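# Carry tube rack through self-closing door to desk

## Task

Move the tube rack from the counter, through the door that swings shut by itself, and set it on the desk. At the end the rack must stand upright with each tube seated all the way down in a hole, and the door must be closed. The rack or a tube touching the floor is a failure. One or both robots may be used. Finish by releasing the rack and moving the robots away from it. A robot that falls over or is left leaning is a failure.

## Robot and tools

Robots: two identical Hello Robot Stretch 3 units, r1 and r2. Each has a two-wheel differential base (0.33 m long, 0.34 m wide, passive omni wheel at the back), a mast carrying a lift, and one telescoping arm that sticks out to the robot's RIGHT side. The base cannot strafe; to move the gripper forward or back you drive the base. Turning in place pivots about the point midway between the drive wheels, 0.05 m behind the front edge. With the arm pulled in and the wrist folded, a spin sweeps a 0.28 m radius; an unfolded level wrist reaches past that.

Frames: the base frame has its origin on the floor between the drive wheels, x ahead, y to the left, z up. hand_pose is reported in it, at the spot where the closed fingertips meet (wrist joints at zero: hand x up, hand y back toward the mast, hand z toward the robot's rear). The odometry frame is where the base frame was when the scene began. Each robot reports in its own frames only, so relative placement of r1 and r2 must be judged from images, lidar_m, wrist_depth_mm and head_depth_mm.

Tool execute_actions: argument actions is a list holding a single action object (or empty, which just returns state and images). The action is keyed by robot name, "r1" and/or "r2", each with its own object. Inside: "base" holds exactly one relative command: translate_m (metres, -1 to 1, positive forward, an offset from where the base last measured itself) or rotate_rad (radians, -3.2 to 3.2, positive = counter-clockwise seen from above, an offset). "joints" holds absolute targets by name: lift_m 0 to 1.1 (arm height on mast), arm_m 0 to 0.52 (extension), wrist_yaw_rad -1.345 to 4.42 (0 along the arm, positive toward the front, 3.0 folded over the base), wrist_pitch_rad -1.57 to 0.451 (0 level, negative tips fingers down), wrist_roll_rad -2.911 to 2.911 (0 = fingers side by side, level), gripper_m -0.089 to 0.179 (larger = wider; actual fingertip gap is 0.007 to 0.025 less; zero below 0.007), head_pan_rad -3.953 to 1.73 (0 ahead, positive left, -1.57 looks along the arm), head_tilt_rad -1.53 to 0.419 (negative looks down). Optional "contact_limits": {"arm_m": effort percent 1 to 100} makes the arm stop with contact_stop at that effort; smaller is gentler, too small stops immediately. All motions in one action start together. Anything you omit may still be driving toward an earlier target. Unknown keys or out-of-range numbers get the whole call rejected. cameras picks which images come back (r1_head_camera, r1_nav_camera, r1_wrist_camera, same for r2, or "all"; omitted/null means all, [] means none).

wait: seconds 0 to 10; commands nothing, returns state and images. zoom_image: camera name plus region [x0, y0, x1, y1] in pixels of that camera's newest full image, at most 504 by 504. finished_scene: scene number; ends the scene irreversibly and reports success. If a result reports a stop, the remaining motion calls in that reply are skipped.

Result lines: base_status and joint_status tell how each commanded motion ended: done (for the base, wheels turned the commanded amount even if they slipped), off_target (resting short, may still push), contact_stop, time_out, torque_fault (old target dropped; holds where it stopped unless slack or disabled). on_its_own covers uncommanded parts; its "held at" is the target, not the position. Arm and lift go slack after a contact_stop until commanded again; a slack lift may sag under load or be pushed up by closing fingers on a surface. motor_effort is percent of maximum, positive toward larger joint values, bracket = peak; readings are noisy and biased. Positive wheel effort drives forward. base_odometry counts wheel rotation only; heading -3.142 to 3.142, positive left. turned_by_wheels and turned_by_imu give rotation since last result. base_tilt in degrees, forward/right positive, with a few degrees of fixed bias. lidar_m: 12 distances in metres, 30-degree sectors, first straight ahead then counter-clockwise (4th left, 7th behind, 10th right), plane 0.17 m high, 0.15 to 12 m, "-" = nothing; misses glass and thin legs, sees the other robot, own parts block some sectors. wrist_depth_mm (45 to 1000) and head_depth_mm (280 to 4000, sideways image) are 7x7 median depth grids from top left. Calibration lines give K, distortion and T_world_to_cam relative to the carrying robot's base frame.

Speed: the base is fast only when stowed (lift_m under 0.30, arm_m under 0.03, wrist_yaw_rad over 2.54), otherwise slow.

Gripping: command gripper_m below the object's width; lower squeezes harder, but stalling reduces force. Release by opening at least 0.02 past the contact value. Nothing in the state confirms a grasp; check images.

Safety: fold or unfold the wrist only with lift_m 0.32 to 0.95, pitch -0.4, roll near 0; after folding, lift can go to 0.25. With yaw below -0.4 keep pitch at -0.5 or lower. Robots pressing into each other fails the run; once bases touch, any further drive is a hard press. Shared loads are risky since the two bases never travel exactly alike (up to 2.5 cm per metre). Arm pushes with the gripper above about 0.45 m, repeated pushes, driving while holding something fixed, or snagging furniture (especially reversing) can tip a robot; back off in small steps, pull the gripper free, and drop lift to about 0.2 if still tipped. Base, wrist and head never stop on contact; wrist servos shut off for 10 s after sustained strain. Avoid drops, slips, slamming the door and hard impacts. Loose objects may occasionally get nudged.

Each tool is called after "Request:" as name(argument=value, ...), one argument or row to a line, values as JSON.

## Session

Request:
execute_actions(
  actions=[],
)

Scene clock: 0.00 s.
r1.base_odometry: x=+0.000 y=+0.000 heading=+0.000 (m, m, rad; r1's odometry frame)
r1.turned_by_wheels: +0.000 (rad since the last result)
r1.turned_by_imu: +0.000 (rad since the last result)
r1.base_tilt: forward=-2.5 right=-0.9 (deg)
r1.lidar_m: 2.37 1.56 1.26 0.84 0.79 0.79 0.86 0.80 0.81 1.03 1.82 1.86
r1.head_depth_mm: 1710 2024 2045 2021 2019 2029 2003 / 1704 2237 2266 2252 2252 2243 2186 / 1692 2436 2550 2529 2551 2495 2313 / 1687 2470 2913 2937 2937 2896 2347 / 1666 2410 3463 3371 3366 3307 2340 / 1675 2405 3271 3207 2789 2460 2386 / 1648 2256 3039 2987 2819 2271 2246
r1.base_status: not commanded
r1.joint_positions: lift_m=+0.514 arm_m=+0.003 wrist_yaw_rad=+3.055 wrist_pitch_rad=-0.431 wrist_roll_rad=-0.015 gripper_m=+0.037 head_pan_rad=-0.018 head_tilt_rad=-0.011
r1.joint_status: not commanded
r1.motor_effort: left_wheel=-1 right_wheel=+0 lift_m=+28 arm_m=+1 wrist_yaw_rad=+0 wrist_pitch_rad=+7 wrist_roll_rad=+0 gripper_m=-1 head_pan_rad=+0 head_tilt_rad=+3 (%)
r1.hand_pose: x=-0.0019 y=+0.0742 z=+0.5236 quat_wxyz=(+0.181, +0.691, +0.123, +0.689) (m; r1's base frame)
r1.wrist_depth_mm: 618 - 847 - - - - / 644 - 909 - - - - / 666 751 967 - - - - / 701 797 - - - - - / 744 859 - 971 - 924 952 / 774 809 - 808 825 798 807 / 720 711 - 696 694 684 684
r2.base_odometry: x=+0.000 y=+0.000 heading=+0.000 (m, m, rad; r2's odometry frame)
r2.turned_by_wheels: +0.000 (rad since the last result)
r2.turned_by_imu: +0.000 (rad since the last result)
r2.base_tilt: forward=+2.8 right=+1.1 (deg)
r2.lidar_m: 1.56 2.17 1.76 1.74 0.91 0.75 0.74 0.82 0.89 0.88 0.96 1.50
r2.head_depth_mm: 2042 2171 2184 2202 2229 1553 1901 / 2050 2208 2242 2241 2292 2299 1748 / 2046 2227 2265 2291 2303 2331 1984 / 2024 2285 2308 2333 2367 2385 1993 / 2020 2327 2350 2371 2395 2427 2026 / 2012 2370 2378 2423 2463 2497 2016 / 1991 2401 2450 2490 2500 2528 2023
r2.base_status: not commanded
r2.joint_positions: lift_m=+0.551 arm_m=+0.002 wrist_yaw_rad=+3.133 wrist_pitch_rad=-0.567 wrist_roll_rad=+0.014 gripper_m=+0.037 head_pan_rad=-0.001 head_tilt_rad=+0.001
r2.joint_status: not commanded
r2.motor_effort: left_wheel=-1 right_wheel=+0 lift_m=+28 arm_m=+0 wrist_yaw_rad=+0 wrist_pitch_rad=+6 wrist_roll_rad=+0 gripper_m=-1 head_pan_rad=+0 head_tilt_rad=+1 (%)
r2.hand_pose: x=-0.0195 y=+0.0557 z=+0.5319 quat_wxyz=(+0.202, +0.684, +0.194, +0.674) (m; r2's base frame)
r2.wrist_depth_mm: 714 985 - - - - - / 727 - - - - - - / 746 - - - - - - / 822 935 943 944 946 950 973 / 793 823 819 828 840 813 818 / 714 715 711 706 725 724 723 / 637 631 - - 639 639 645
pictures: r1_head_camera (sideways: a quarter turn clockwise sets it upright), r1_nav_camera (sideways: a quarter turn counterclockwise sets it upright), r1_wrist_camera, r2_head_camera (sideways: a quarter turn clockwise sets it upright), r2_nav_camera (sideways: a quarter turn counterclockwise sets it upright), r2_wrist_camera
camera_calibration (this result's frames):
r1_head_camera: T_world_to_cam=[[0.0381171, 0.0407949, -0.99844, 1.32104], [0.0657371, 0.9969, 0.0432416, -0.0555633], [0.997109, -0.0672828, 0.0353172, -0.0991823], [0, 0, 0, 1]] pos_world=[0.052194, -0.00517382, 1.32488]
r1_nav_camera: T_world_to_cam=[[0.00564655, 0.00185646, 0.999982, -1.2644], [0.00499135, -0.999986, 0.00182829, 0.0500343], [0.999972, 0.00498094, -0.00565574, -0.0440172], [0, 0, 0, 1]] pos_world=[0.0509057, 0.0526001, 1.26404]
r1_wrist_camera: T_world_to_cam=[[0.995296, -0.0956057, 0.0156909, 0.00205285], [-0.0412646, -0.564845, -0.824165, 0.508951], [0.0876577, 0.81964, -0.566133, 0.404173], [0, 0, 0, 1]] pos_world=[-0.0164705, -0.043602, 0.648243]
r2_head_camera: T_world_to_cam=[[-0.0281143, 0.00307532, -0.9996, 1.32471], [0.00294525, 0.999991, 0.00299369, 0.000631092], [0.9996, -0.00285991, -0.0281231, -0.0146534], [0, 0, 0, 1]] pos_world=[0.0518889, -0.00474691, 1.32377]
r2_nav_camera: T_world_to_cam=[[-0.0174558, -0.0250457, 0.999534, -1.25496], [0.0452395, -0.998682, -0.0242343, 0.082333], [0.998824, 0.0447953, 0.0185658, -0.0772926], [0, 0, 0, 1]] pos_world=[0.0515707, 0.0542554, 1.25781]
r2_wrist_camera: T_world_to_cam=[[0.999878, -0.01188, -0.0101845, 0.0240231], [-0.015618, -0.717427, -0.696459, 0.435968], [0.000967298, 0.696533, -0.717524, 0.507347], [0, 0, 0, 1]] pos_world=[-0.0177019, -0.0403234, 0.667913]
Images, in order (width x height): r1_head_camera 896x504, r1_nav_camera 672x504, r1_wrist_camera 644x364, r2_head_camera 896x504, r2_nav_camera 672x504, r2_wrist_camera 644x364.

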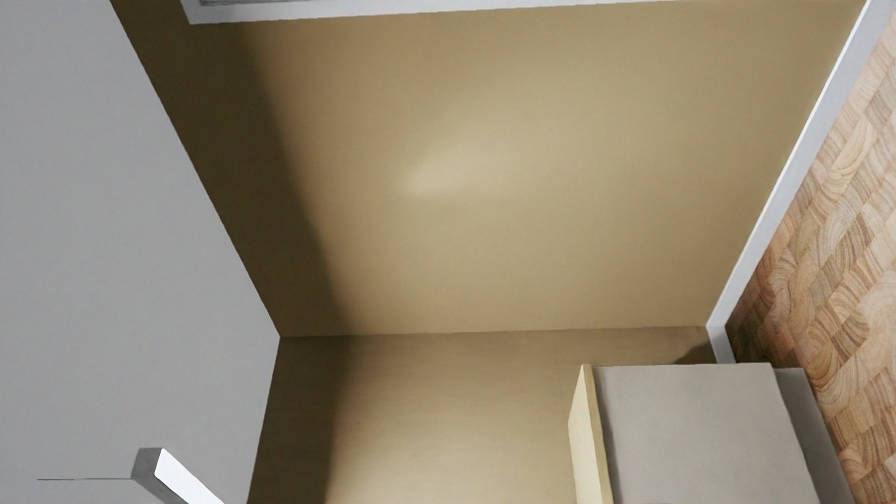

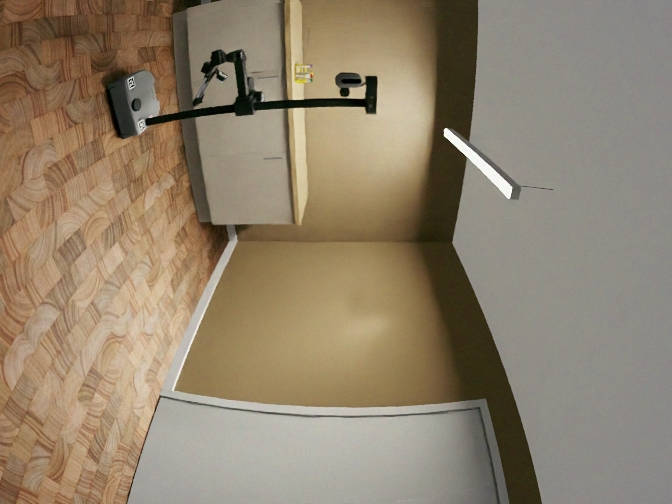

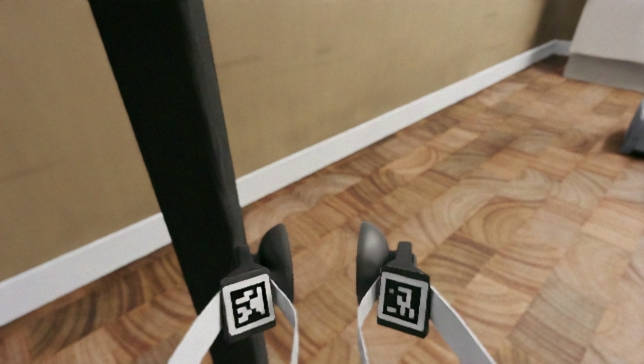

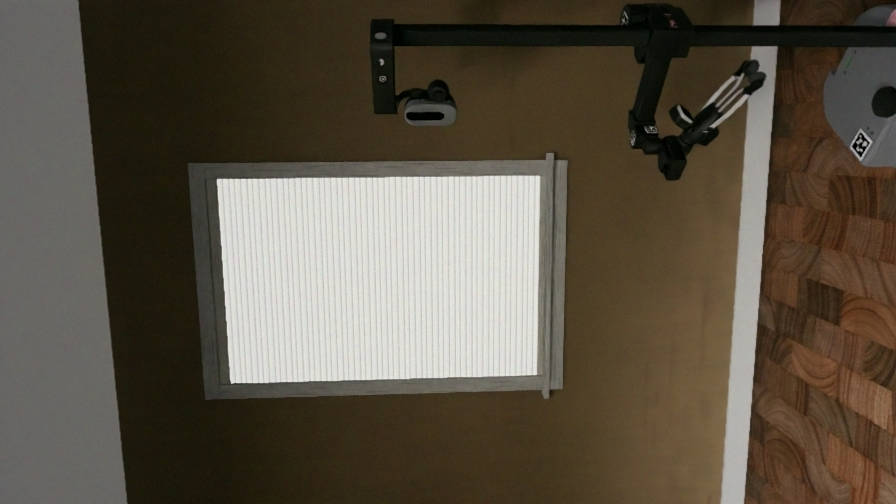

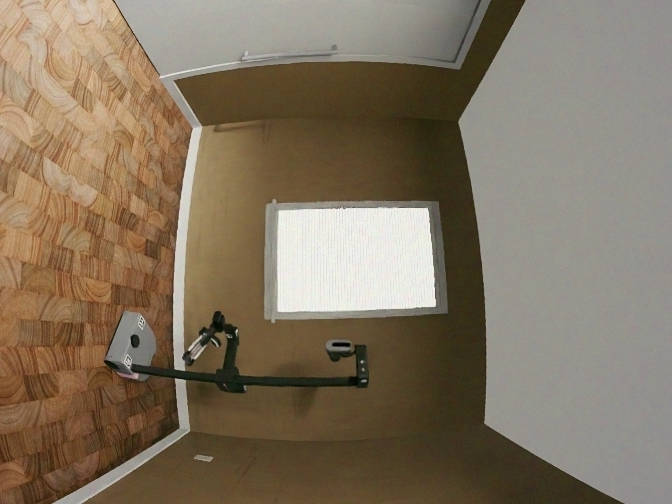

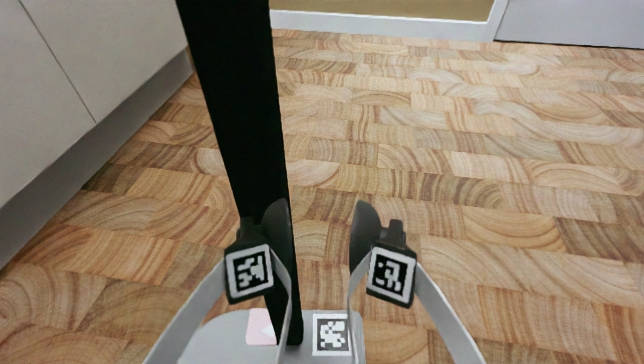

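Same layout; north is about -0.87 for r1.

Request:
execute_actions(
  actions=[
    {"r1":{"base":{"rotate_rad":-0.87},"joints":{"lift_m":0.9}},"r2":{"base":{"translate_m":-0.25},"joints":{"lift_m":0.9,"wrist_pitch_rad":-0.4}}},
  ],
  cameras=[],
)

Request:
execute_actions(
  actions=[
    {"r1":{"base":{"translate_m":0.88},"joints":{"wrist_yaw_rad":0,"gripper_m":0.12}},"r2":{"joints":{"wrist_yaw_rad":0,"gripper_m":0.179}}},
  ],
  cameras=[],
)

Request:
execute_actions(
  actions=[
    {"r1":{"base":{"rotate_rad":1.57},"joints":{"wrist_pitch_rad":0,"arm_m":0.2}},"r2":{"base":{"rotate_rad":-1.77},"joints":{"wrist_pitch_rad":0,"head_pan_rad":-1.4,"head_tilt_rad":-0.6}}},
  ],
  cameras=["r1_wrist_camera","r2_wrist_camera","r2_head_camera"],
)

Scene clock: 14.83 s.
r1.base_odometry: x=+0.000 y=+0.000 heading=-0.870 (m, m, rad; r1's odometry frame)
r1.turned_by_wheels: -0.870 (rad since the last result)
r1.turned_by_imu: -0.859 (rad since the last result)
r1.base_tilt: forward=-2.4 right=-0.9 (deg)
r1.lidar_m: 1.83 1.95 2.38 1.81 1.05 0.80 0.78 0.83 0.82 0.80 0.85 1.22
r1.head_depth_mm: 1706 1825 1819 1799 1765 1771 1760 / 1702 1847 1813 1805 1779 1755 1740 / 1693 1827 1817 1816 1793 1767 1754 / 1686 1841 1828 1813 1781 1778 1758 / 1661 1843 1828 1824 1799 1784 1769 / 1662 1861 1850 1812 1794 1788 1778 / 1655 1873 1828 1826 1805 1778 1769
r1.base_status: done
r1.joint_positions: lift_m=+0.900 arm_m=+0.003 wrist_yaw_rad=+3.055 wrist_pitch_rad=-0.432 wrist_roll_rad=-0.015 gripper_m=+0.037 head_pan_rad=-0.018 head_tilt_rad=-0.011
r1.joint_status: all done
r1.motor_effort: left_wheel=+4(10) right_wheel=-2(4) lift_m=+32(30) arm_m=+0(0) wrist_yaw_rad=+0(0) wrist_pitch_rad=+8(7) wrist_roll_rad=+0(0) gripper_m=+0(0) head_pan_rad=+0(0) head_tilt_rad=+2(3) (%)
r1.hand_pose: x=-0.0019 y=+0.0742 z=+0.9094 quat_wxyz=(+0.181, +0.691, +0.123, +0.689) (m; r1's base frame)
r1.wrist_depth_mm: - - - - - - - / - - - - - - - / - - - - - - - / - - - - - - - / - - - - - - - / - - - - - - - / 982 - - - - - -
r2.base_odometry: x=-0.250 y=+0.000 heading=+0.000 (m, m, rad; r2's odometry frame)
r2.turned_by_wheels: +0.000 (rad since the last result)
r2.turned_by_imu: +0.001 (rad since the last result)
r2.base_tilt: forward=+2.9 right=+1.2 (deg)
r2.lidar_m: 1.70 2.21 1.80 1.19 0.61 0.50 0.50 0.55 0.85 0.84 0.92 1.43
r2.head_depth_mm: 2049 2375 2432 2448 2479 2488 1829 / 2044 2447 2453 1786 2497 2519 1755 / 2023 2474 2507 2520 2560 2558 1994 / 2018 2519 2541 2564 2583 2604 2003 / 2008 2548 2575 2623 2659 2675 1995 / 2014 2603 2640 2674 2726 2725 2016 / 2004 2651 2688 2733 2772 2770 2011
r2.base_status: done
r2.joint_positions: lift_m=+0.900 arm_m=+0.002 wrist_yaw_rad=+3.133 wrist_pitch_rad=-0.417 wrist_roll_rad=+0.014 gripper_m=+0.037 head_pan_rad=-0.001 head_tilt_rad=+0.001
r2.joint_status: all done
r2.motor_effort: left_wheel=-1(6) right_wheel=+0(3) lift_m=+34(36) arm_m=+0(0) wrist_yaw_rad=+0(0) wrist_pitch_rad=+8(9) wrist_roll_rad=+0(0) gripper_m=+0(1) head_pan_rad=+0(0) head_tilt_rad=+1(1) (%)
r2.hand_pose: x=-0.0194 y=+0.0771 z=+0.9125 quat_wxyz=(+0.151, +0.697, +0.143, +0.687) (m; r2's base frame)
r2.wrist_depth_mm: 566 653 - - - - - / 477 676 - - - - - / 499 676 - - - - - / 502 694 959 - - - - / 516 720 - - - - - / 526 737 - - - - - / 542 711 - - - - -
pictures: none
No camera images: the call's "cameras" was empty. Leave "cameras" out to get every camera's image.

Scene clock: 24.87 s.
r1.base_odometry: x=+0.568 y=-0.672 heading=-0.870 (m, m, rad; r1's odometry frame)
r1.turned_by_wheels: +0.000 (rad since the last result)
r1.turned_by_imu: +0.007 (rad since the last result)
r1.base_tilt: forward=-2.4 right=-1.0 (deg)
r1.lidar_m: 0.95 1.02 1.47 2.26 1.97 1.69 1.66 1.14 0.88 0.86 0.92 0.98
r1.head_depth_mm: 935 926 919 911 903 896 881 / 938 931 923 909 902 892 885 / 929 923 920 915 910 898 888 / 946 938 927 920 908 900 892 / 945 940 927 922 912 907 888 / 951 943 929 921 911 907 899 / 956 943 937 930 913 912 900
r1.base_status: done
r1.joint_positions: lift_m=+0.900 arm_m=+0.003 wrist_yaw_rad=+0.002 wrist_pitch_rad=-0.432 wrist_roll_rad=-0.015 gripper_m=+0.120 head_pan_rad=-0.018 head_tilt_rad=-0.011
r1.joint_status: all done
r1.motor_effort: left_wheel=+3(11) right_wheel=-2(2) lift_m=+32(32) arm_m=+1(0) wrist_yaw_rad=-2(4) wrist_pitch_rad=+7(7) wrist_roll_rad=+0(0) gripper_m=+0(80) head_pan_rad=+0(1) head_tilt_rad=+2(3) (%)
r1.hand_pose: x=-0.0210 y=-0.3703 z=+0.9094 quat_wxyz=(+0.696, +0.154, -0.685, -0.150) (m; r1's base frame)
r1.wrist_depth_mm: 581 580 560 563 560 542 542 / 643 634 601 598 588 591 580 / 696 685 673 667 632 627 628 / 752 753 749 736 710 717 688 / 832 846 824 827 815 787 770 / 969 935 938 916 903 854 853 / - - - - - - 982
r2.base_odometry: x=-0.250 y=+0.000 heading=+0.000 (m, m, rad; r2's odometry frame)
r2.turned_by_wheels: +0.000 (rad since the last result)
r2.turned_by_imu: +0.001 (rad since the last result)
r2.base_tilt: forward=+2.8 right=+1.2 (deg)
r2.lidar_m: 1.80 1.79 1.80 1.19 0.61 0.50 0.50 0.55 0.85 0.84 0.92 1.43
r2.head_depth_mm: 2045 2395 2426 2452 2459 2481 1975 / 2047 2436 2484 2491 2522 2516 1979 / 2029 2466 2494 2551 2535 2570 2007 / 2011 2506 2543 2572 2601 2615 2010 / 2025 2525 2601 2610 2637 2658 1935 / 1997 2615 2654 2639 2699 2702 1719 / 1996 2636 2707 2729 2758 2750 2012
r2.base_status: not commanded
r2.joint_positions: lift_m=+0.900 arm_m=+0.002 wrist_yaw_rad=+0.003 wrist_pitch_rad=-0.417 wrist_roll_rad=+0.014 gripper_m=+0.179 head_pan_rad=-0.001 head_tilt_rad=+0.001
r2.joint_status: all done
r2.motor_effort: left_wheel=-1(1) right_wheel=+0(0) lift_m=+35(35) arm_m=+0(0) wrist_yaw_rad=-3(2) wrist_pitch_rad=+8(8) wrist_roll_rad=+0(0) gripper_m=-1(84) head_pan_rad=-1(0) head_tilt_rad=+1(1) (%)
r2.hand_pose: x=-0.0209 y=-0.3719 z=+0.9125 quat_wxyz=(+0.687, +0.147, -0.696, -0.147) (m; r2's base frame)
r2.wrist_depth_mm: 640 603 584 551 525 504 487 / 726 676 644 615 575 551 526 / 822 760 731 678 635 599 578 / 941 869 807 755 716 679 641 / - 983 964 877 816 755 708 / - - - - 951 882 797 / - - - - - 993 972
pictures: none
No camera images: the call's "cameras" was empty. Leave "cameras" out to get every camera's image.

Scene clock: 28.73 s.
r1.base_odometry: x=+0.568 y=-0.672 heading=+0.700 (m, m, rad; r1's odometry frame)
r1.turned_by_wheels: +1.570 (rad since the last result)
r1.turned_by_imu: +1.554 (rad since the last result)
r1.base_tilt: forward=-2.4 right=-1.0 (deg)
r1.lidar_m: 2.27 1.79 1.69 1.66 1.14 0.88 0.86 0.92 0.98 0.95 1.02 1.48
r1.head_depth_mm: 1711 2551 2884 2831 2859 2774 2283 / 1695 2482 2939 2882 2861 2790 2186 / 1690 2458 2922 2915 2561 2168 2187 / 1685 2436 2995 2874 2613 2195 2177 / 1671 2284 2965 2905 2652 2250 2199 / 1602 2286 2949 2965 2718 2191 2219 / 1672 2387 2940 2908 2259 2225 2244
r1.base_status: done
r1.joint_positions: lift_m=+0.900 arm_m=+0.200 wrist_yaw_rad=+0.001 wrist_pitch_rad=-0.022 wrist_roll_rad=-0.015 gripper_m=+0.120 head_pan_rad=-0.018 head_tilt_rad=-0.011
r1.joint_status: all done
r1.motor_effort: left_wheel=-3(10) right_wheel=+2(5) lift_m=+32(32) arm_m=+4(3) wrist_yaw_rad=-1(2) wrist_pitch_rad=+12(12) wrist_roll_rad=+0(0) gripper_m=-1(0) head_pan_rad=+0(1) head_tilt_rad=+2(3) (%)
r1.hand_pose: x=-0.0213 y=-0.6003 z=+1.0088 quat_wxyz=(+0.713, +0.008, -0.701, -0.008) (m; r1's base frame)
r1.wrist_depth_mm: 515 510 501 489 485 477 468 / 535 518 510 500 495 492 486 / 545 531 523 514 504 506 500 / 567 549 542 536 520 516 508 / 580 566 554 548 528 530 523 / 594 585 569 558 556 536 533 / 619 605 584 584 563 562 545
r2.base_odometry: x=-0.250 y=+0.000 heading=-1.770 (m, m, rad; r2's odometry frame)
r2.turned_by_wheels: -1.770 (rad since the last result)
r2.turned_by_imu: -1.766 (rad since the last result)
r2.base_tilt: forward=+2.8 right=+1.4 (deg)
r2.lidar_m: 0.84 0.86 1.14 2.64 2.66 1.87 1.79 0.73 0.52 0.50 0.51 0.69
r2.head_depth_mm: 895 999 807 628 586 718 - / 908 1011 667 614 571 - - / 922 1025 853 632 643 805 1002 / 930 1040 859 660 673 814 1034 / 942 1053 865 637 686 839 1118 / 955 1069 866 641 703 863 1148 / 968 1091 872 642 721 892 1146
r2.base_status: done
r2.joint_positions: lift_m=+0.900 arm_m=+0.002 wrist_yaw_rad=+0.002 wrist_pitch_rad=-0.021 wrist_roll_rad=+0.014 gripper_m=+0.179 head_pan_rad=-1.393 head_tilt_rad=-0.592
r2.joint_status: all done
r2.motor_effort: left_wheel=+3(8) right_wheel=-3(8) lift_m=+34(35) arm_m=+0(0) wrist_yaw_rad=-1(2) wrist_pitch_rad=+9(10) wrist_roll_rad=+0(0) gripper_m=-1(1) head_pan_rad=-4(32) head_tilt_rad=-3(22) (%)
r2.hand_pose: x=-0.0210 y=-0.4031 z=+1.0091 quat_wxyz=(+0.702, +0.008, -0.712, -0.007) (m; r2's base frame)
r2.wrist_depth_mm: 795 802 828 836 840 824 848 / 832 842 839 867 856 865 882 / 867 879 866 883 890 908 941 / 645 645 654 392 685 698 697 / 396 414 399 369 405 446 414 / 303 287 286 292 291 292 299 / 295 269 269 270 272 276 306
pictures: r1_wrist_camera, r2_head_camera (sideways: a quarter turn clockwise sets it upright), r2_wrist_camera
camera_calibration (this result's frames):
r1_wrist_camera: T_world_to_cam=[[-0.99985, 0.0134269, 0.0109245, -0.0229747], [-0.00815412, 0.19136, -0.981486, 1.14041], [-0.0152688, -0.981428, -0.191221, -0.228193], [0, 0, 0, 1]] pos_world=[-0.0171564, -0.441875, 1.07591]
r2_head_camera: T_world_to_cam=[[-0.100016, 0.573904, -0.812792, 1.08123], [0.984759, 0.173917, 0.00162342, -0.00357222], [0.14229, -0.800242, -0.582552, 0.712138], [0, 0, 0, 1]] pos_world=[0.010328, -0.0500156, 1.29367]
r2_wrist_camera: T_world_to_cam=[[-0.999936, -0.00427988, -0.0104632, -0.0137835], [0.00905494, 0.250881, -0.967976, 1.10394], [0.00676783, -0.968009, -0.250826, 0.0275027], [0, 0, 0, 1]] pos_world=[-0.0239649, -0.250394, 1.07534]
Images, in order (width x height): r1_wrist_camera 644x364, r2_head_camera 896x504, r2_wrist_camera 644x364.

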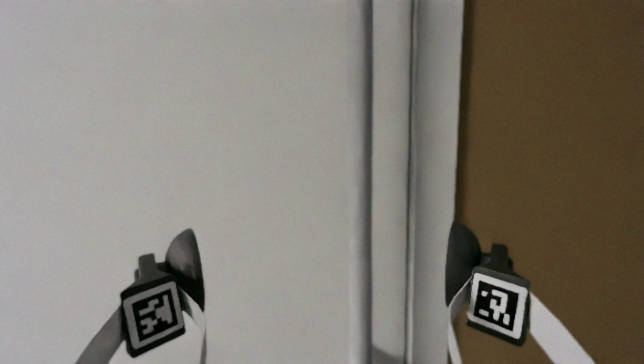

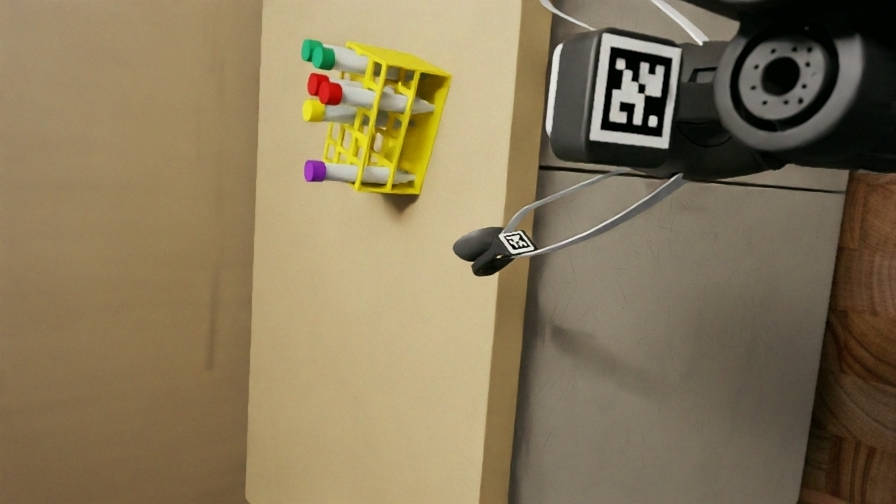

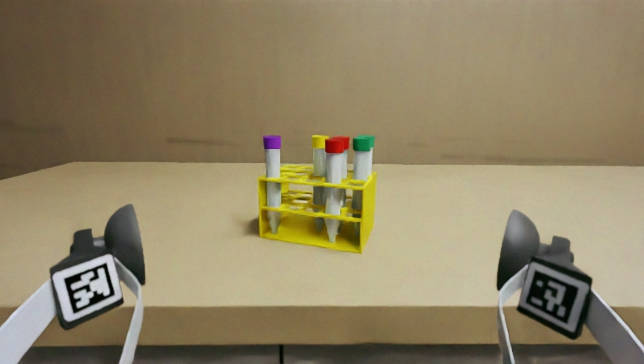

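Request:
execute_actions(
  actions=[
    {"r1":{"base":{"translate_m":-0.05},"joints":{"arm_m":0.52}},"r2":{"base":{"rotate_rad":-0.4}}},
  ],
  cameras=["r1_wrist_camera"],
)

Request:
execute_actions(
  actions=[
    {"r1":{"joints":{"gripper_m":-0.04}},"r2":{"base":{"translate_m":0.25},"joints":{"lift_m":0.845,"arm_m":0.05}}},
  ],
  cameras=["r1_wrist_camera","r2_wrist_camera"],
)

Request:
execute_actions(
  actions=[
    {"r1":{"base":{"translate_m":0.07},"joints":{"arm_m":0.37,"wrist_yaw_rad":-0.26}}},
  ],
  cameras=[],
)

Request:
execute_actions(
  actions=[
    {"r1":{"base":{"translate_m":0.09},"joints":{"arm_m":0.24,"wrist_yaw_rad":-0.48}}},
  ],
  cameras=["r1_wrist_camera"],
)

Scene clock: 40.33 s.
r1.base_odometry: x=+0.529 y=-0.705 heading=+0.700 (m, m, rad; r1's odometry frame)
r1.turned_by_wheels: +0.000 (rad since the last result)
r1.turned_by_imu: +0.001 (rad since the last result)
r1.base_tilt: forward=-2.5 right=-0.9 (deg)
r1.lidar_m: 2.31 1.84 1.70 1.66 1.07 0.83 0.81 0.86 0.98 0.95 1.02 1.47
r1.head_depth_mm: 1714 2497 2902 2923 2939 2834 2304 / 1705 2489 2966 2943 2912 2894 2196 / 1701 2514 2957 2947 2576 2280 2216 / 1686 2459 2949 2965 2576 2216 2238 / 1676 2278 3001 2935 2645 2250 2241 / 1667 2254 3048 2996 2400 2279 2255 / 1671 2397 2986 2957 2299 2295 2296
r1.base_status: done
r1.joint_positions: lift_m=+0.900 arm_m=+0.520 wrist_yaw_rad=+0.000 wrist_pitch_rad=-0.022 wrist_roll_rad=-0.015 gripper_m=+0.120 head_pan_rad=-0.018 head_tilt_rad=-0.011
r1.joint_status: all done
r1.motor_effort: left_wheel=-3(11) right_wheel=+1(4) lift_m=+32(32) arm_m=+4(4) wrist_yaw_rad=-1(1) wrist_pitch_rad=+12(12) wrist_roll_rad=+0(0) gripper_m=+0(0) head_pan_rad=+0(0) head_tilt_rad=+2(2) (%)
r1.hand_pose: x=-0.0213 y=-0.9203 z=+1.0089 quat_wxyz=(+0.713, +0.008, -0.701, -0.008) (m; r1's base frame)
r1.wrist_depth_mm: 196 195 192 114 187 172 169 / 201 199 196 116 191 176 173 / 207 204 201 119 197 182 179 / 212 210 206 122 202 185 184 / 218 217 214 127 206 189 189 / 225 223 220 130 213 194 204 / 232 230 226 135 218 204 209
r2.base_odometry: x=-0.250 y=+0.000 heading=-2.170 (m, m, rad; r2's odometry frame)
r2.turned_by_wheels: -0.400 (rad since the last result)
r2.turned_by_imu: -0.398 (rad since the last result)
r2.base_tilt: forward=+2.6 right=+1.2 (deg)
r2.lidar_m: 0.85 0.84 0.89 1.29 2.67 1.97 1.82 1.78 0.65 0.50 0.50 0.53
r2.head_depth_mm: 1037 1133 848 678 750 934 - / 1010 1115 852 655 692 - - / 983 1082 855 633 695 862 1118 / 956 1068 859 658 682 819 1040 / 934 1035 642 622 645 781 978 / 909 1006 786 638 625 747 922 / 888 980 869 642 603 712 874
r2.base_status: done
r2.joint_positions: lift_m=+0.900 arm_m=+0.002 wrist_yaw_rad=+0.002 wrist_pitch_rad=-0.020 wrist_roll_rad=+0.014 gripper_m=+0.179 head_pan_rad=-1.393 head_tilt_rad=-0.592
r2.joint_status: not commanded
r2.motor_effort: left_wheel=+2(6) right_wheel=-3(8) lift_m=+34(35) arm_m=-1(0) wrist_yaw_rad=-2(2) wrist_pitch_rad=+9(9) wrist_roll_rad=+0(0) gripper_m=-1(1) head_pan_rad=-3(4) head_tilt_rad=-3(2) (%)
r2.hand_pose: x=-0.0210 y=-0.4032 z=+1.0091 quat_wxyz=(+0.702, +0.008, -0.712, -0.007) (m; r2's base frame)
r2.wrist_depth_mm: 679 752 833 947 - - - / 699 771 865 998 - - - / 708 785 881 - - - - / 343 344 653 666 682 683 692 / 332 354 400 404 406 440 589 / 301 285 298 325 399 472 674 / 236 262 314 371 436 524 685
pictures: r1_wrist_camera
camera_calibration (this result's frames):
r1_wrist_camera: T_world_to_cam=[[-0.999848, 0.0136199, 0.0109181, -0.0185432], [-0.00811787, 0.190918, -0.981572, 1.20144], [-0.0154534, -0.981511, -0.190779, -0.542756], [0, 0, 0, 1]] pos_world=[-0.0171747, -0.761846, 1.07596]
Images, in order (width x height): r1_wrist_camera 644x364.

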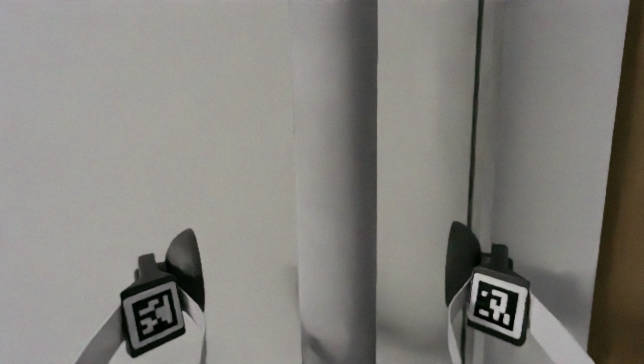

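Scene clock: 44.43 s.
r1.base_odometry: x=+0.529 y=-0.705 heading=+0.700 (m, m, rad; r1's odometry frame)
r1.turned_by_wheels: +0.000 (rad since the last result)
r1.turned_by_imu: +0.001 (rad since the last result)
r1.base_tilt: forward=-2.5 right=-1.0 (deg)
r1.lidar_m: 2.31 2.05 1.70 1.66 1.08 0.83 0.81 0.86 0.98 0.95 1.02 1.47
r1.head_depth_mm: 1698 2496 2917 2930 2876 2862 2275 / 1696 2499 2985 2914 2927 2869 2230 / 1704 2474 2963 2988 2547 2227 2228 / 1679 2425 2993 2942 2575 2275 2238 / 1673 2286 3011 3004 2677 2268 2240 / 1667 2270 2984 3018 2711 2256 2272 / 1663 2390 3016 2986 2779 2289 2251
r1.base_status: not commanded
r1.joint_positions: lift_m=+0.900 arm_m=+0.520 wrist_yaw_rad=-0.011 wrist_pitch_rad=-0.021 wrist_roll_rad=-0.015 gripper_m=-0.030 head_pan_rad=-0.018 head_tilt_rad=-0.011
r1.joint_status: gripper_m off_target (ended at -0.030, target -0.040)
r1.on_its_own: gripper_m is held at -0.031, not at your -0.040, by its stall guard, which is still easing
r1.motor_effort: left_wheel=-10(9) right_wheel=+6(6) lift_m=+32(32) arm_m=+1(4) wrist_yaw_rad=+9(10) wrist_pitch_rad=+12(12) wrist_roll_rad=+0(0) gripper_m=-23(100) head_pan_rad=+0(0) head_tilt_rad=+3(2) (%)
r1.hand_pose: x=-0.0243 y=-0.9206 z=+1.0091 quat_wxyz=(+0.713, +0.004, -0.701, -0.012) (m; r1's base frame)
r1.wrist_depth_mm: 190 189 186 109 182 173 172 / 195 193 191 112 187 177 176 / 201 199 197 115 192 181 181 / 207 204 202 118 197 187 194 / 212 210 208 121 201 192 199 / 218 215 214 124 206 196 204 / 225 222 219 128 214 200 211
r2.base_odometry: x=-0.391 y=-0.207 heading=-2.170 (m, m, rad; r2's odometry frame)
r2.turned_by_wheels: +0.000 (rad since the last result)
r2.turned_by_imu: +0.001 (rad since the last result)
r2.base_tilt: forward=+2.8 right=+1.4 (deg)
r2.lidar_m: 0.63 0.62 0.65 0.95 2.78 2.17 2.05 1.13 0.51 0.40 0.39 0.42
r2.head_depth_mm: 935 1054 848 606 594 - - / 907 1020 850 588 532 - - / 886 989 853 604 534 661 853 / 860 960 861 635 520 631 804 / 840 932 864 637 506 601 755 / 818 907 865 640 507 573 710 / 798 883 871 642 508 548 673
r2.base_status: done
r2.joint_positions: lift_m=+0.845 arm_m=+0.050 wrist_yaw_rad=+0.002 wrist_pitch_rad=-0.020 wrist_roll_rad=+0.014 gripper_m=+0.179 head_pan_rad=-1.393 head_tilt_rad=-0.592
r2.joint_status: all done
r2.motor_effort: left_wheel=+3(9) right_wheel=-4(6) lift_m=+22(32) arm_m=+3(4) wrist_yaw_rad=-2(2) wrist_pitch_rad=+9(9) wrist_roll_rad=+0(1) gripper_m=-1(1) head_pan_rad=-3(3) head_tilt_rad=-3(2) (%)
r2.hand_pose: x=-0.0211 y=-0.4504 z=+0.9549 quat_wxyz=(+0.702, +0.008, -0.712, -0.007) (m; r2's base frame)
r2.wrist_depth_mm: 571 629 709 772 905 - - / 588 646 712 806 930 - - / 607 667 703 283 938 - - / 423 430 388 278 357 453 467 / 282 274 265 266 273 297 278 / - 192 192 193 196 196 269 / 143 150 151 156 172 241 318
pictures: r1_wrist_camera, r2_wrist_camera
camera_calibration (this result's frames):
r1_wrist_camera: T_world_to_cam=[[-0.999624, 0.0251766, 0.010906, -0.0108375], [-0.00592021, 0.190205, -0.981727, 1.20123], [-0.0267909, -0.981422, -0.189984, -0.544052], [0, 0, 0, 1]] pos_world=[-0.0182975, -0.762151, 1.07604]
r2_wrist_camera: T_world_to_cam=[[-0.999937, -0.00416933, -0.0104613, -0.0145352], [0.00908645, 0.250062, -0.968187, 1.06315], [0.00665266, -0.968221, -0.250009, -0.0326656], [0, 0, 0, 1]] pos_world=[-0.0239773, -0.297543, 1.02101]
Images, in order (width x height): r1_wrist_camera 644x364, r2_wrist_camera 644x364.

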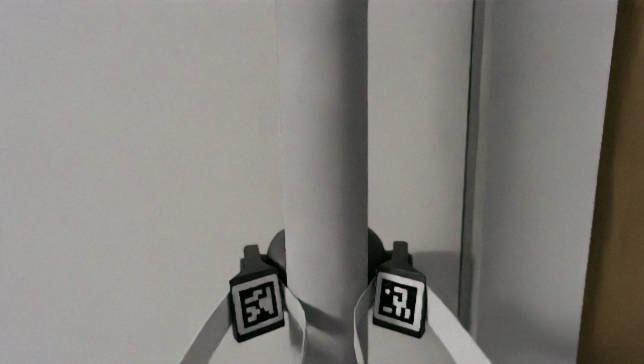

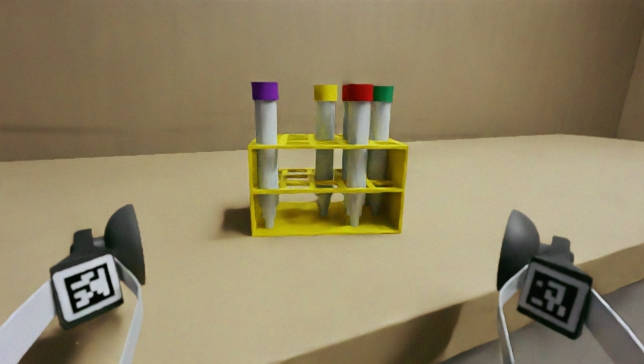

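Scene clock: 47.63 s.
r1.base_odometry: x=+0.583 y=-0.660 heading=+0.700 (m, m, rad; r1's odometry frame)
r1.turned_by_wheels: +0.000 (rad since the last result)
r1.turned_by_imu: +0.001 (rad since the last result)
r1.base_tilt: forward=-2.4 right=-0.9 (deg)
r1.lidar_m: 2.24 1.99 1.69 1.66 1.17 0.90 0.88 0.93 0.98 0.79 0.91 1.48
r1.head_depth_mm: 1701 2502 2863 2875 2838 2820 2278 / 1714 2487 2892 2866 2863 2797 2165 / 1692 2487 2882 2864 2538 2187 2163 / 1674 2446 2903 2904 2625 2188 2175 / 1680 2274 2937 2936 2688 2179 2165 / 1603 2252 2984 2890 2757 2194 2183 / 1658 2404 2991 2909 2857 2204 2204
r1.base_status: done
r1.joint_positions: lift_m=+0.900 arm_m=+0.370 wrist_yaw_rad=-0.183 wrist_pitch_rad=-0.022 wrist_roll_rad=-0.015 gripper_m=-0.024 head_pan_rad=-0.018 head_tilt_rad=-0.011
r1.joint_status: wrist_yaw_rad off_target (ended at -0.183, target -0.260); the others done
r1.on_its_own: wrist_yaw_rad is held at -0.193, not at your -0.260, by its stall guard, which is not easing now; gripper_m is held at -0.025, not at your -0.040, by its stall guard, which is not easing now
r1.motor_effort: left_wheel=+2(40) right_wheel=-3(24) lift_m=+32(32) arm_m=-4(8) wrist_yaw_rad=-8(71) wrist_pitch_rad=+13(13) wrist_roll_rad=+0(0) gripper_m=-22(28) head_pan_rad=+0(0) head_tilt_rad=+2(2) (%)
r1.hand_pose: x=-0.0680 y=-0.7668 z=+1.0087 quat_wxyz=(+0.709, -0.056, -0.699, -0.073) (m; r1's base frame)
r1.wrist_depth_mm: 189 188 185 108 182 360 370 / 194 191 191 111 186 367 379 / 199 196 196 114 190 375 390 / 206 203 200 117 195 390 404 / 211 209 207 120 201 400 416 / 215 216 212 123 206 408 429 / 223 221 218 127 215 426 443
r2.base_odometry: x=-0.391 y=-0.207 heading=-2.170 (m, m, rad; r2's odometry frame)
r2.turned_by_wheels: +0.000 (rad since the last result)
r2.turned_by_imu: +0.000 (rad since the last result)
r2.base_tilt: forward=+2.8 right=+1.2 (deg)
r2.lidar_m: 0.63 0.61 0.65 0.95 2.77 2.11 2.05 1.13 0.51 0.40 0.39 0.42
r2.head_depth_mm: 935 1052 845 606 594 - - / 911 1021 854 588 533 - - / 886 990 855 604 533 663 850 / 862 960 861 637 518 632 801 / 839 932 862 638 507 602 753 / 821 907 869 639 507 574 710 / 798 882 873 642 508 549 672
r2.base_status: not commanded
r2.joint_positions: lift_m=+0.845 arm_m=+0.050 wrist_yaw_rad=+0.002 wrist_pitch_rad=-0.020 wrist_roll_rad=+0.014 gripper_m=+0.179 head_pan_rad=-1.393 head_tilt_rad=-0.592
r2.joint_status: not commanded
r2.motor_effort: left_wheel=+3(3) right_wheel=-3(3) lift_m=+21(22) arm_m=+3(3) wrist_yaw_rad=-2(2) wrist_pitch_rad=+9(9) wrist_roll_rad=+0(0) gripper_m=-1(0) head_pan_rad=-2(2) head_tilt_rad=-2(3) (%)
r2.hand_pose: x=-0.0211 y=-0.4504 z=+0.9549 quat_wxyz=(+0.702, +0.008, -0.712, -0.007) (m; r2's base frame)
r2.wrist_depth_mm: 576 621 689 802 894 - - / 591 654 712 797 947 - - / 612 659 723 282 944 - - / 424 431 389 279 355 455 462 / 285 276 266 266 271 297 278 / - 192 193 194 195 196 269 / 143 150 151 156 172 242 318
pictures: none
No camera images: the call's "cameras" was empty. Leave "cameras" out to get every camera's image.

Scene clock: 51.37 s.
r1.base_odometry: x=+0.652 y=-0.601 heading=+0.700 (m, m, rad; r1's odometry frame)
r1.turned_by_wheels: +0.000 (rad since the last result)
r1.turned_by_imu: +0.000 (rad since the last result)
r1.base_tilt: forward=-2.4 right=-1.0 (deg)
r1.lidar_m: 2.15 1.91 1.69 1.65 1.29 0.99 0.97 1.03 0.66 0.66 0.83 1.49
r1.head_depth_mm: 1706 2486 2818 2777 2738 2726 2276 / 1703 2500 2818 2789 2728 2718 2100 / 1681 2487 2806 2786 2508 2078 2088 / 1675 2460 2820 2797 2627 2087 2068 / 1678 2285 2807 2812 2614 2092 2091 / 1528 2426 2796 2799 2795 2094 2114 / 1664 2367 2828 2829 2803 2127 2116
r1.base_status: done
r1.joint_positions: lift_m=+0.900 arm_m=+0.241 wrist_yaw_rad=-0.325 wrist_pitch_rad=-0.024 wrist_roll_rad=-0.015 gripper_m=-0.021 head_pan_rad=-0.018 head_tilt_rad=-0.011
r1.joint_status: wrist_yaw_rad off_target (ended at -0.325, target -0.480); the others done
r1.on_its_own: wrist_yaw_rad is held at -0.325, not at your -0.480, by its stall guard, which is not easing now; gripper_m is held at -0.022, not at your -0.040, by its stall guard, which is not easing now
r1.motor_effort: left_wheel=-1(40) right_wheel=+1(25) lift_m=+32(32) arm_m=-5(12) wrist_yaw_rad=+0(91) wrist_pitch_rad=+14(14) wrist_roll_rad=+0(0) gripper_m=-20(31) head_pan_rad=+0(0) head_tilt_rad=+2(2) (%)
r1.hand_pose: x=-0.1031 y=-0.6277 z=+1.0083 quat_wxyz=(+0.702, -0.105, -0.694, -0.124) (m; r1's base frame)
r1.wrist_depth_mm: 192 189 186 108 181 563 600 / 196 193 189 111 185 574 628 / 202 199 197 114 190 578 648 / 207 205 202 117 194 612 666 / 213 209 207 120 200 628 694 / 220 216 212 124 204 661 720 / 226 224 220 127 214 683 751
r2.base_odometry: x=-0.391 y=-0.207 heading=-2.170 (m, m, rad; r2's odometry frame)
r2.turned_by_wheels: +0.000 (rad since the last result)
r2.turned_by_imu: +0.000 (rad since the last result)
r2.base_tilt: forward=+2.8 right=+1.1 (deg)
r2.lidar_m: 0.63 0.62 0.65 0.95 2.77 2.03 2.05 1.13 0.51 0.40 0.39 0.42
r2.head_depth_mm: 937 1049 847 605 593 - - / 909 1019 850 587 532 - - / 885 992 853 606 533 663 850 / 863 960 857 636 520 632 803 / 841 934 864 637 506 601 754 / 819 907 869 639 506 574 711 / 799 879 872 643 508 549 671
r2.base_status: not commanded
r2.joint_positions: lift_m=+0.845 arm_m=+0.050 wrist_yaw_rad=+0.002 wrist_pitch_rad=-0.020 wrist_roll_rad=+0.014 gripper_m=+0.179 head_pan_rad=-1.393 head_tilt_rad=-0.592
r2.joint_status: not commanded
r2.motor_effort: left_wheel=+3(2) right_wheel=-4(3) lift_m=+21(21) arm_m=+3(3) wrist_yaw_rad=-2(2) wrist_pitch_rad=+9(9) wrist_roll_rad=+0(0) gripper_m=-1(0) head_pan_rad=-2(3) head_tilt_rad=-3(3) (%)
r2.hand_pose: x=-0.0211 y=-0.4504 z=+0.9549 quat_wxyz=(+0.702, +0.008, -0.712, -0.007) (m; r2's base frame)
r2.wrist_depth_mm: 565 625 687 769 902 - - / 594 649 701 787 938 - - / 609 674 716 281 939 - - / 425 432 386 280 357 463 458 / 283 276 267 266 271 297 278 / - 191 192 193 194 197 268 / 143 149 151 156 172 241 318
pictures: r1_wrist_camera
camera_calibration (this result's frames):
r1_wrist_camera: T_world_to_cam=[[-0.942982, 0.332669, 0.0107481, 0.102024], [0.0543434, 0.185739, -0.981095, 1.14699], [-0.328376, -0.924571, -0.193227, -0.250947], [0, 0, 0, 1]] pos_world=[-0.0485298, -0.478999, 1.07572]
Images, in order (width x height): r1_wrist_camera 644x364.

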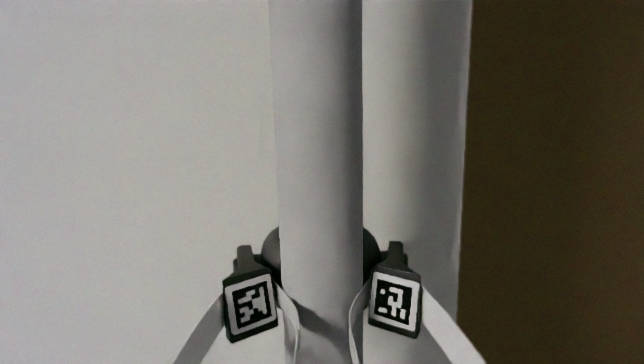

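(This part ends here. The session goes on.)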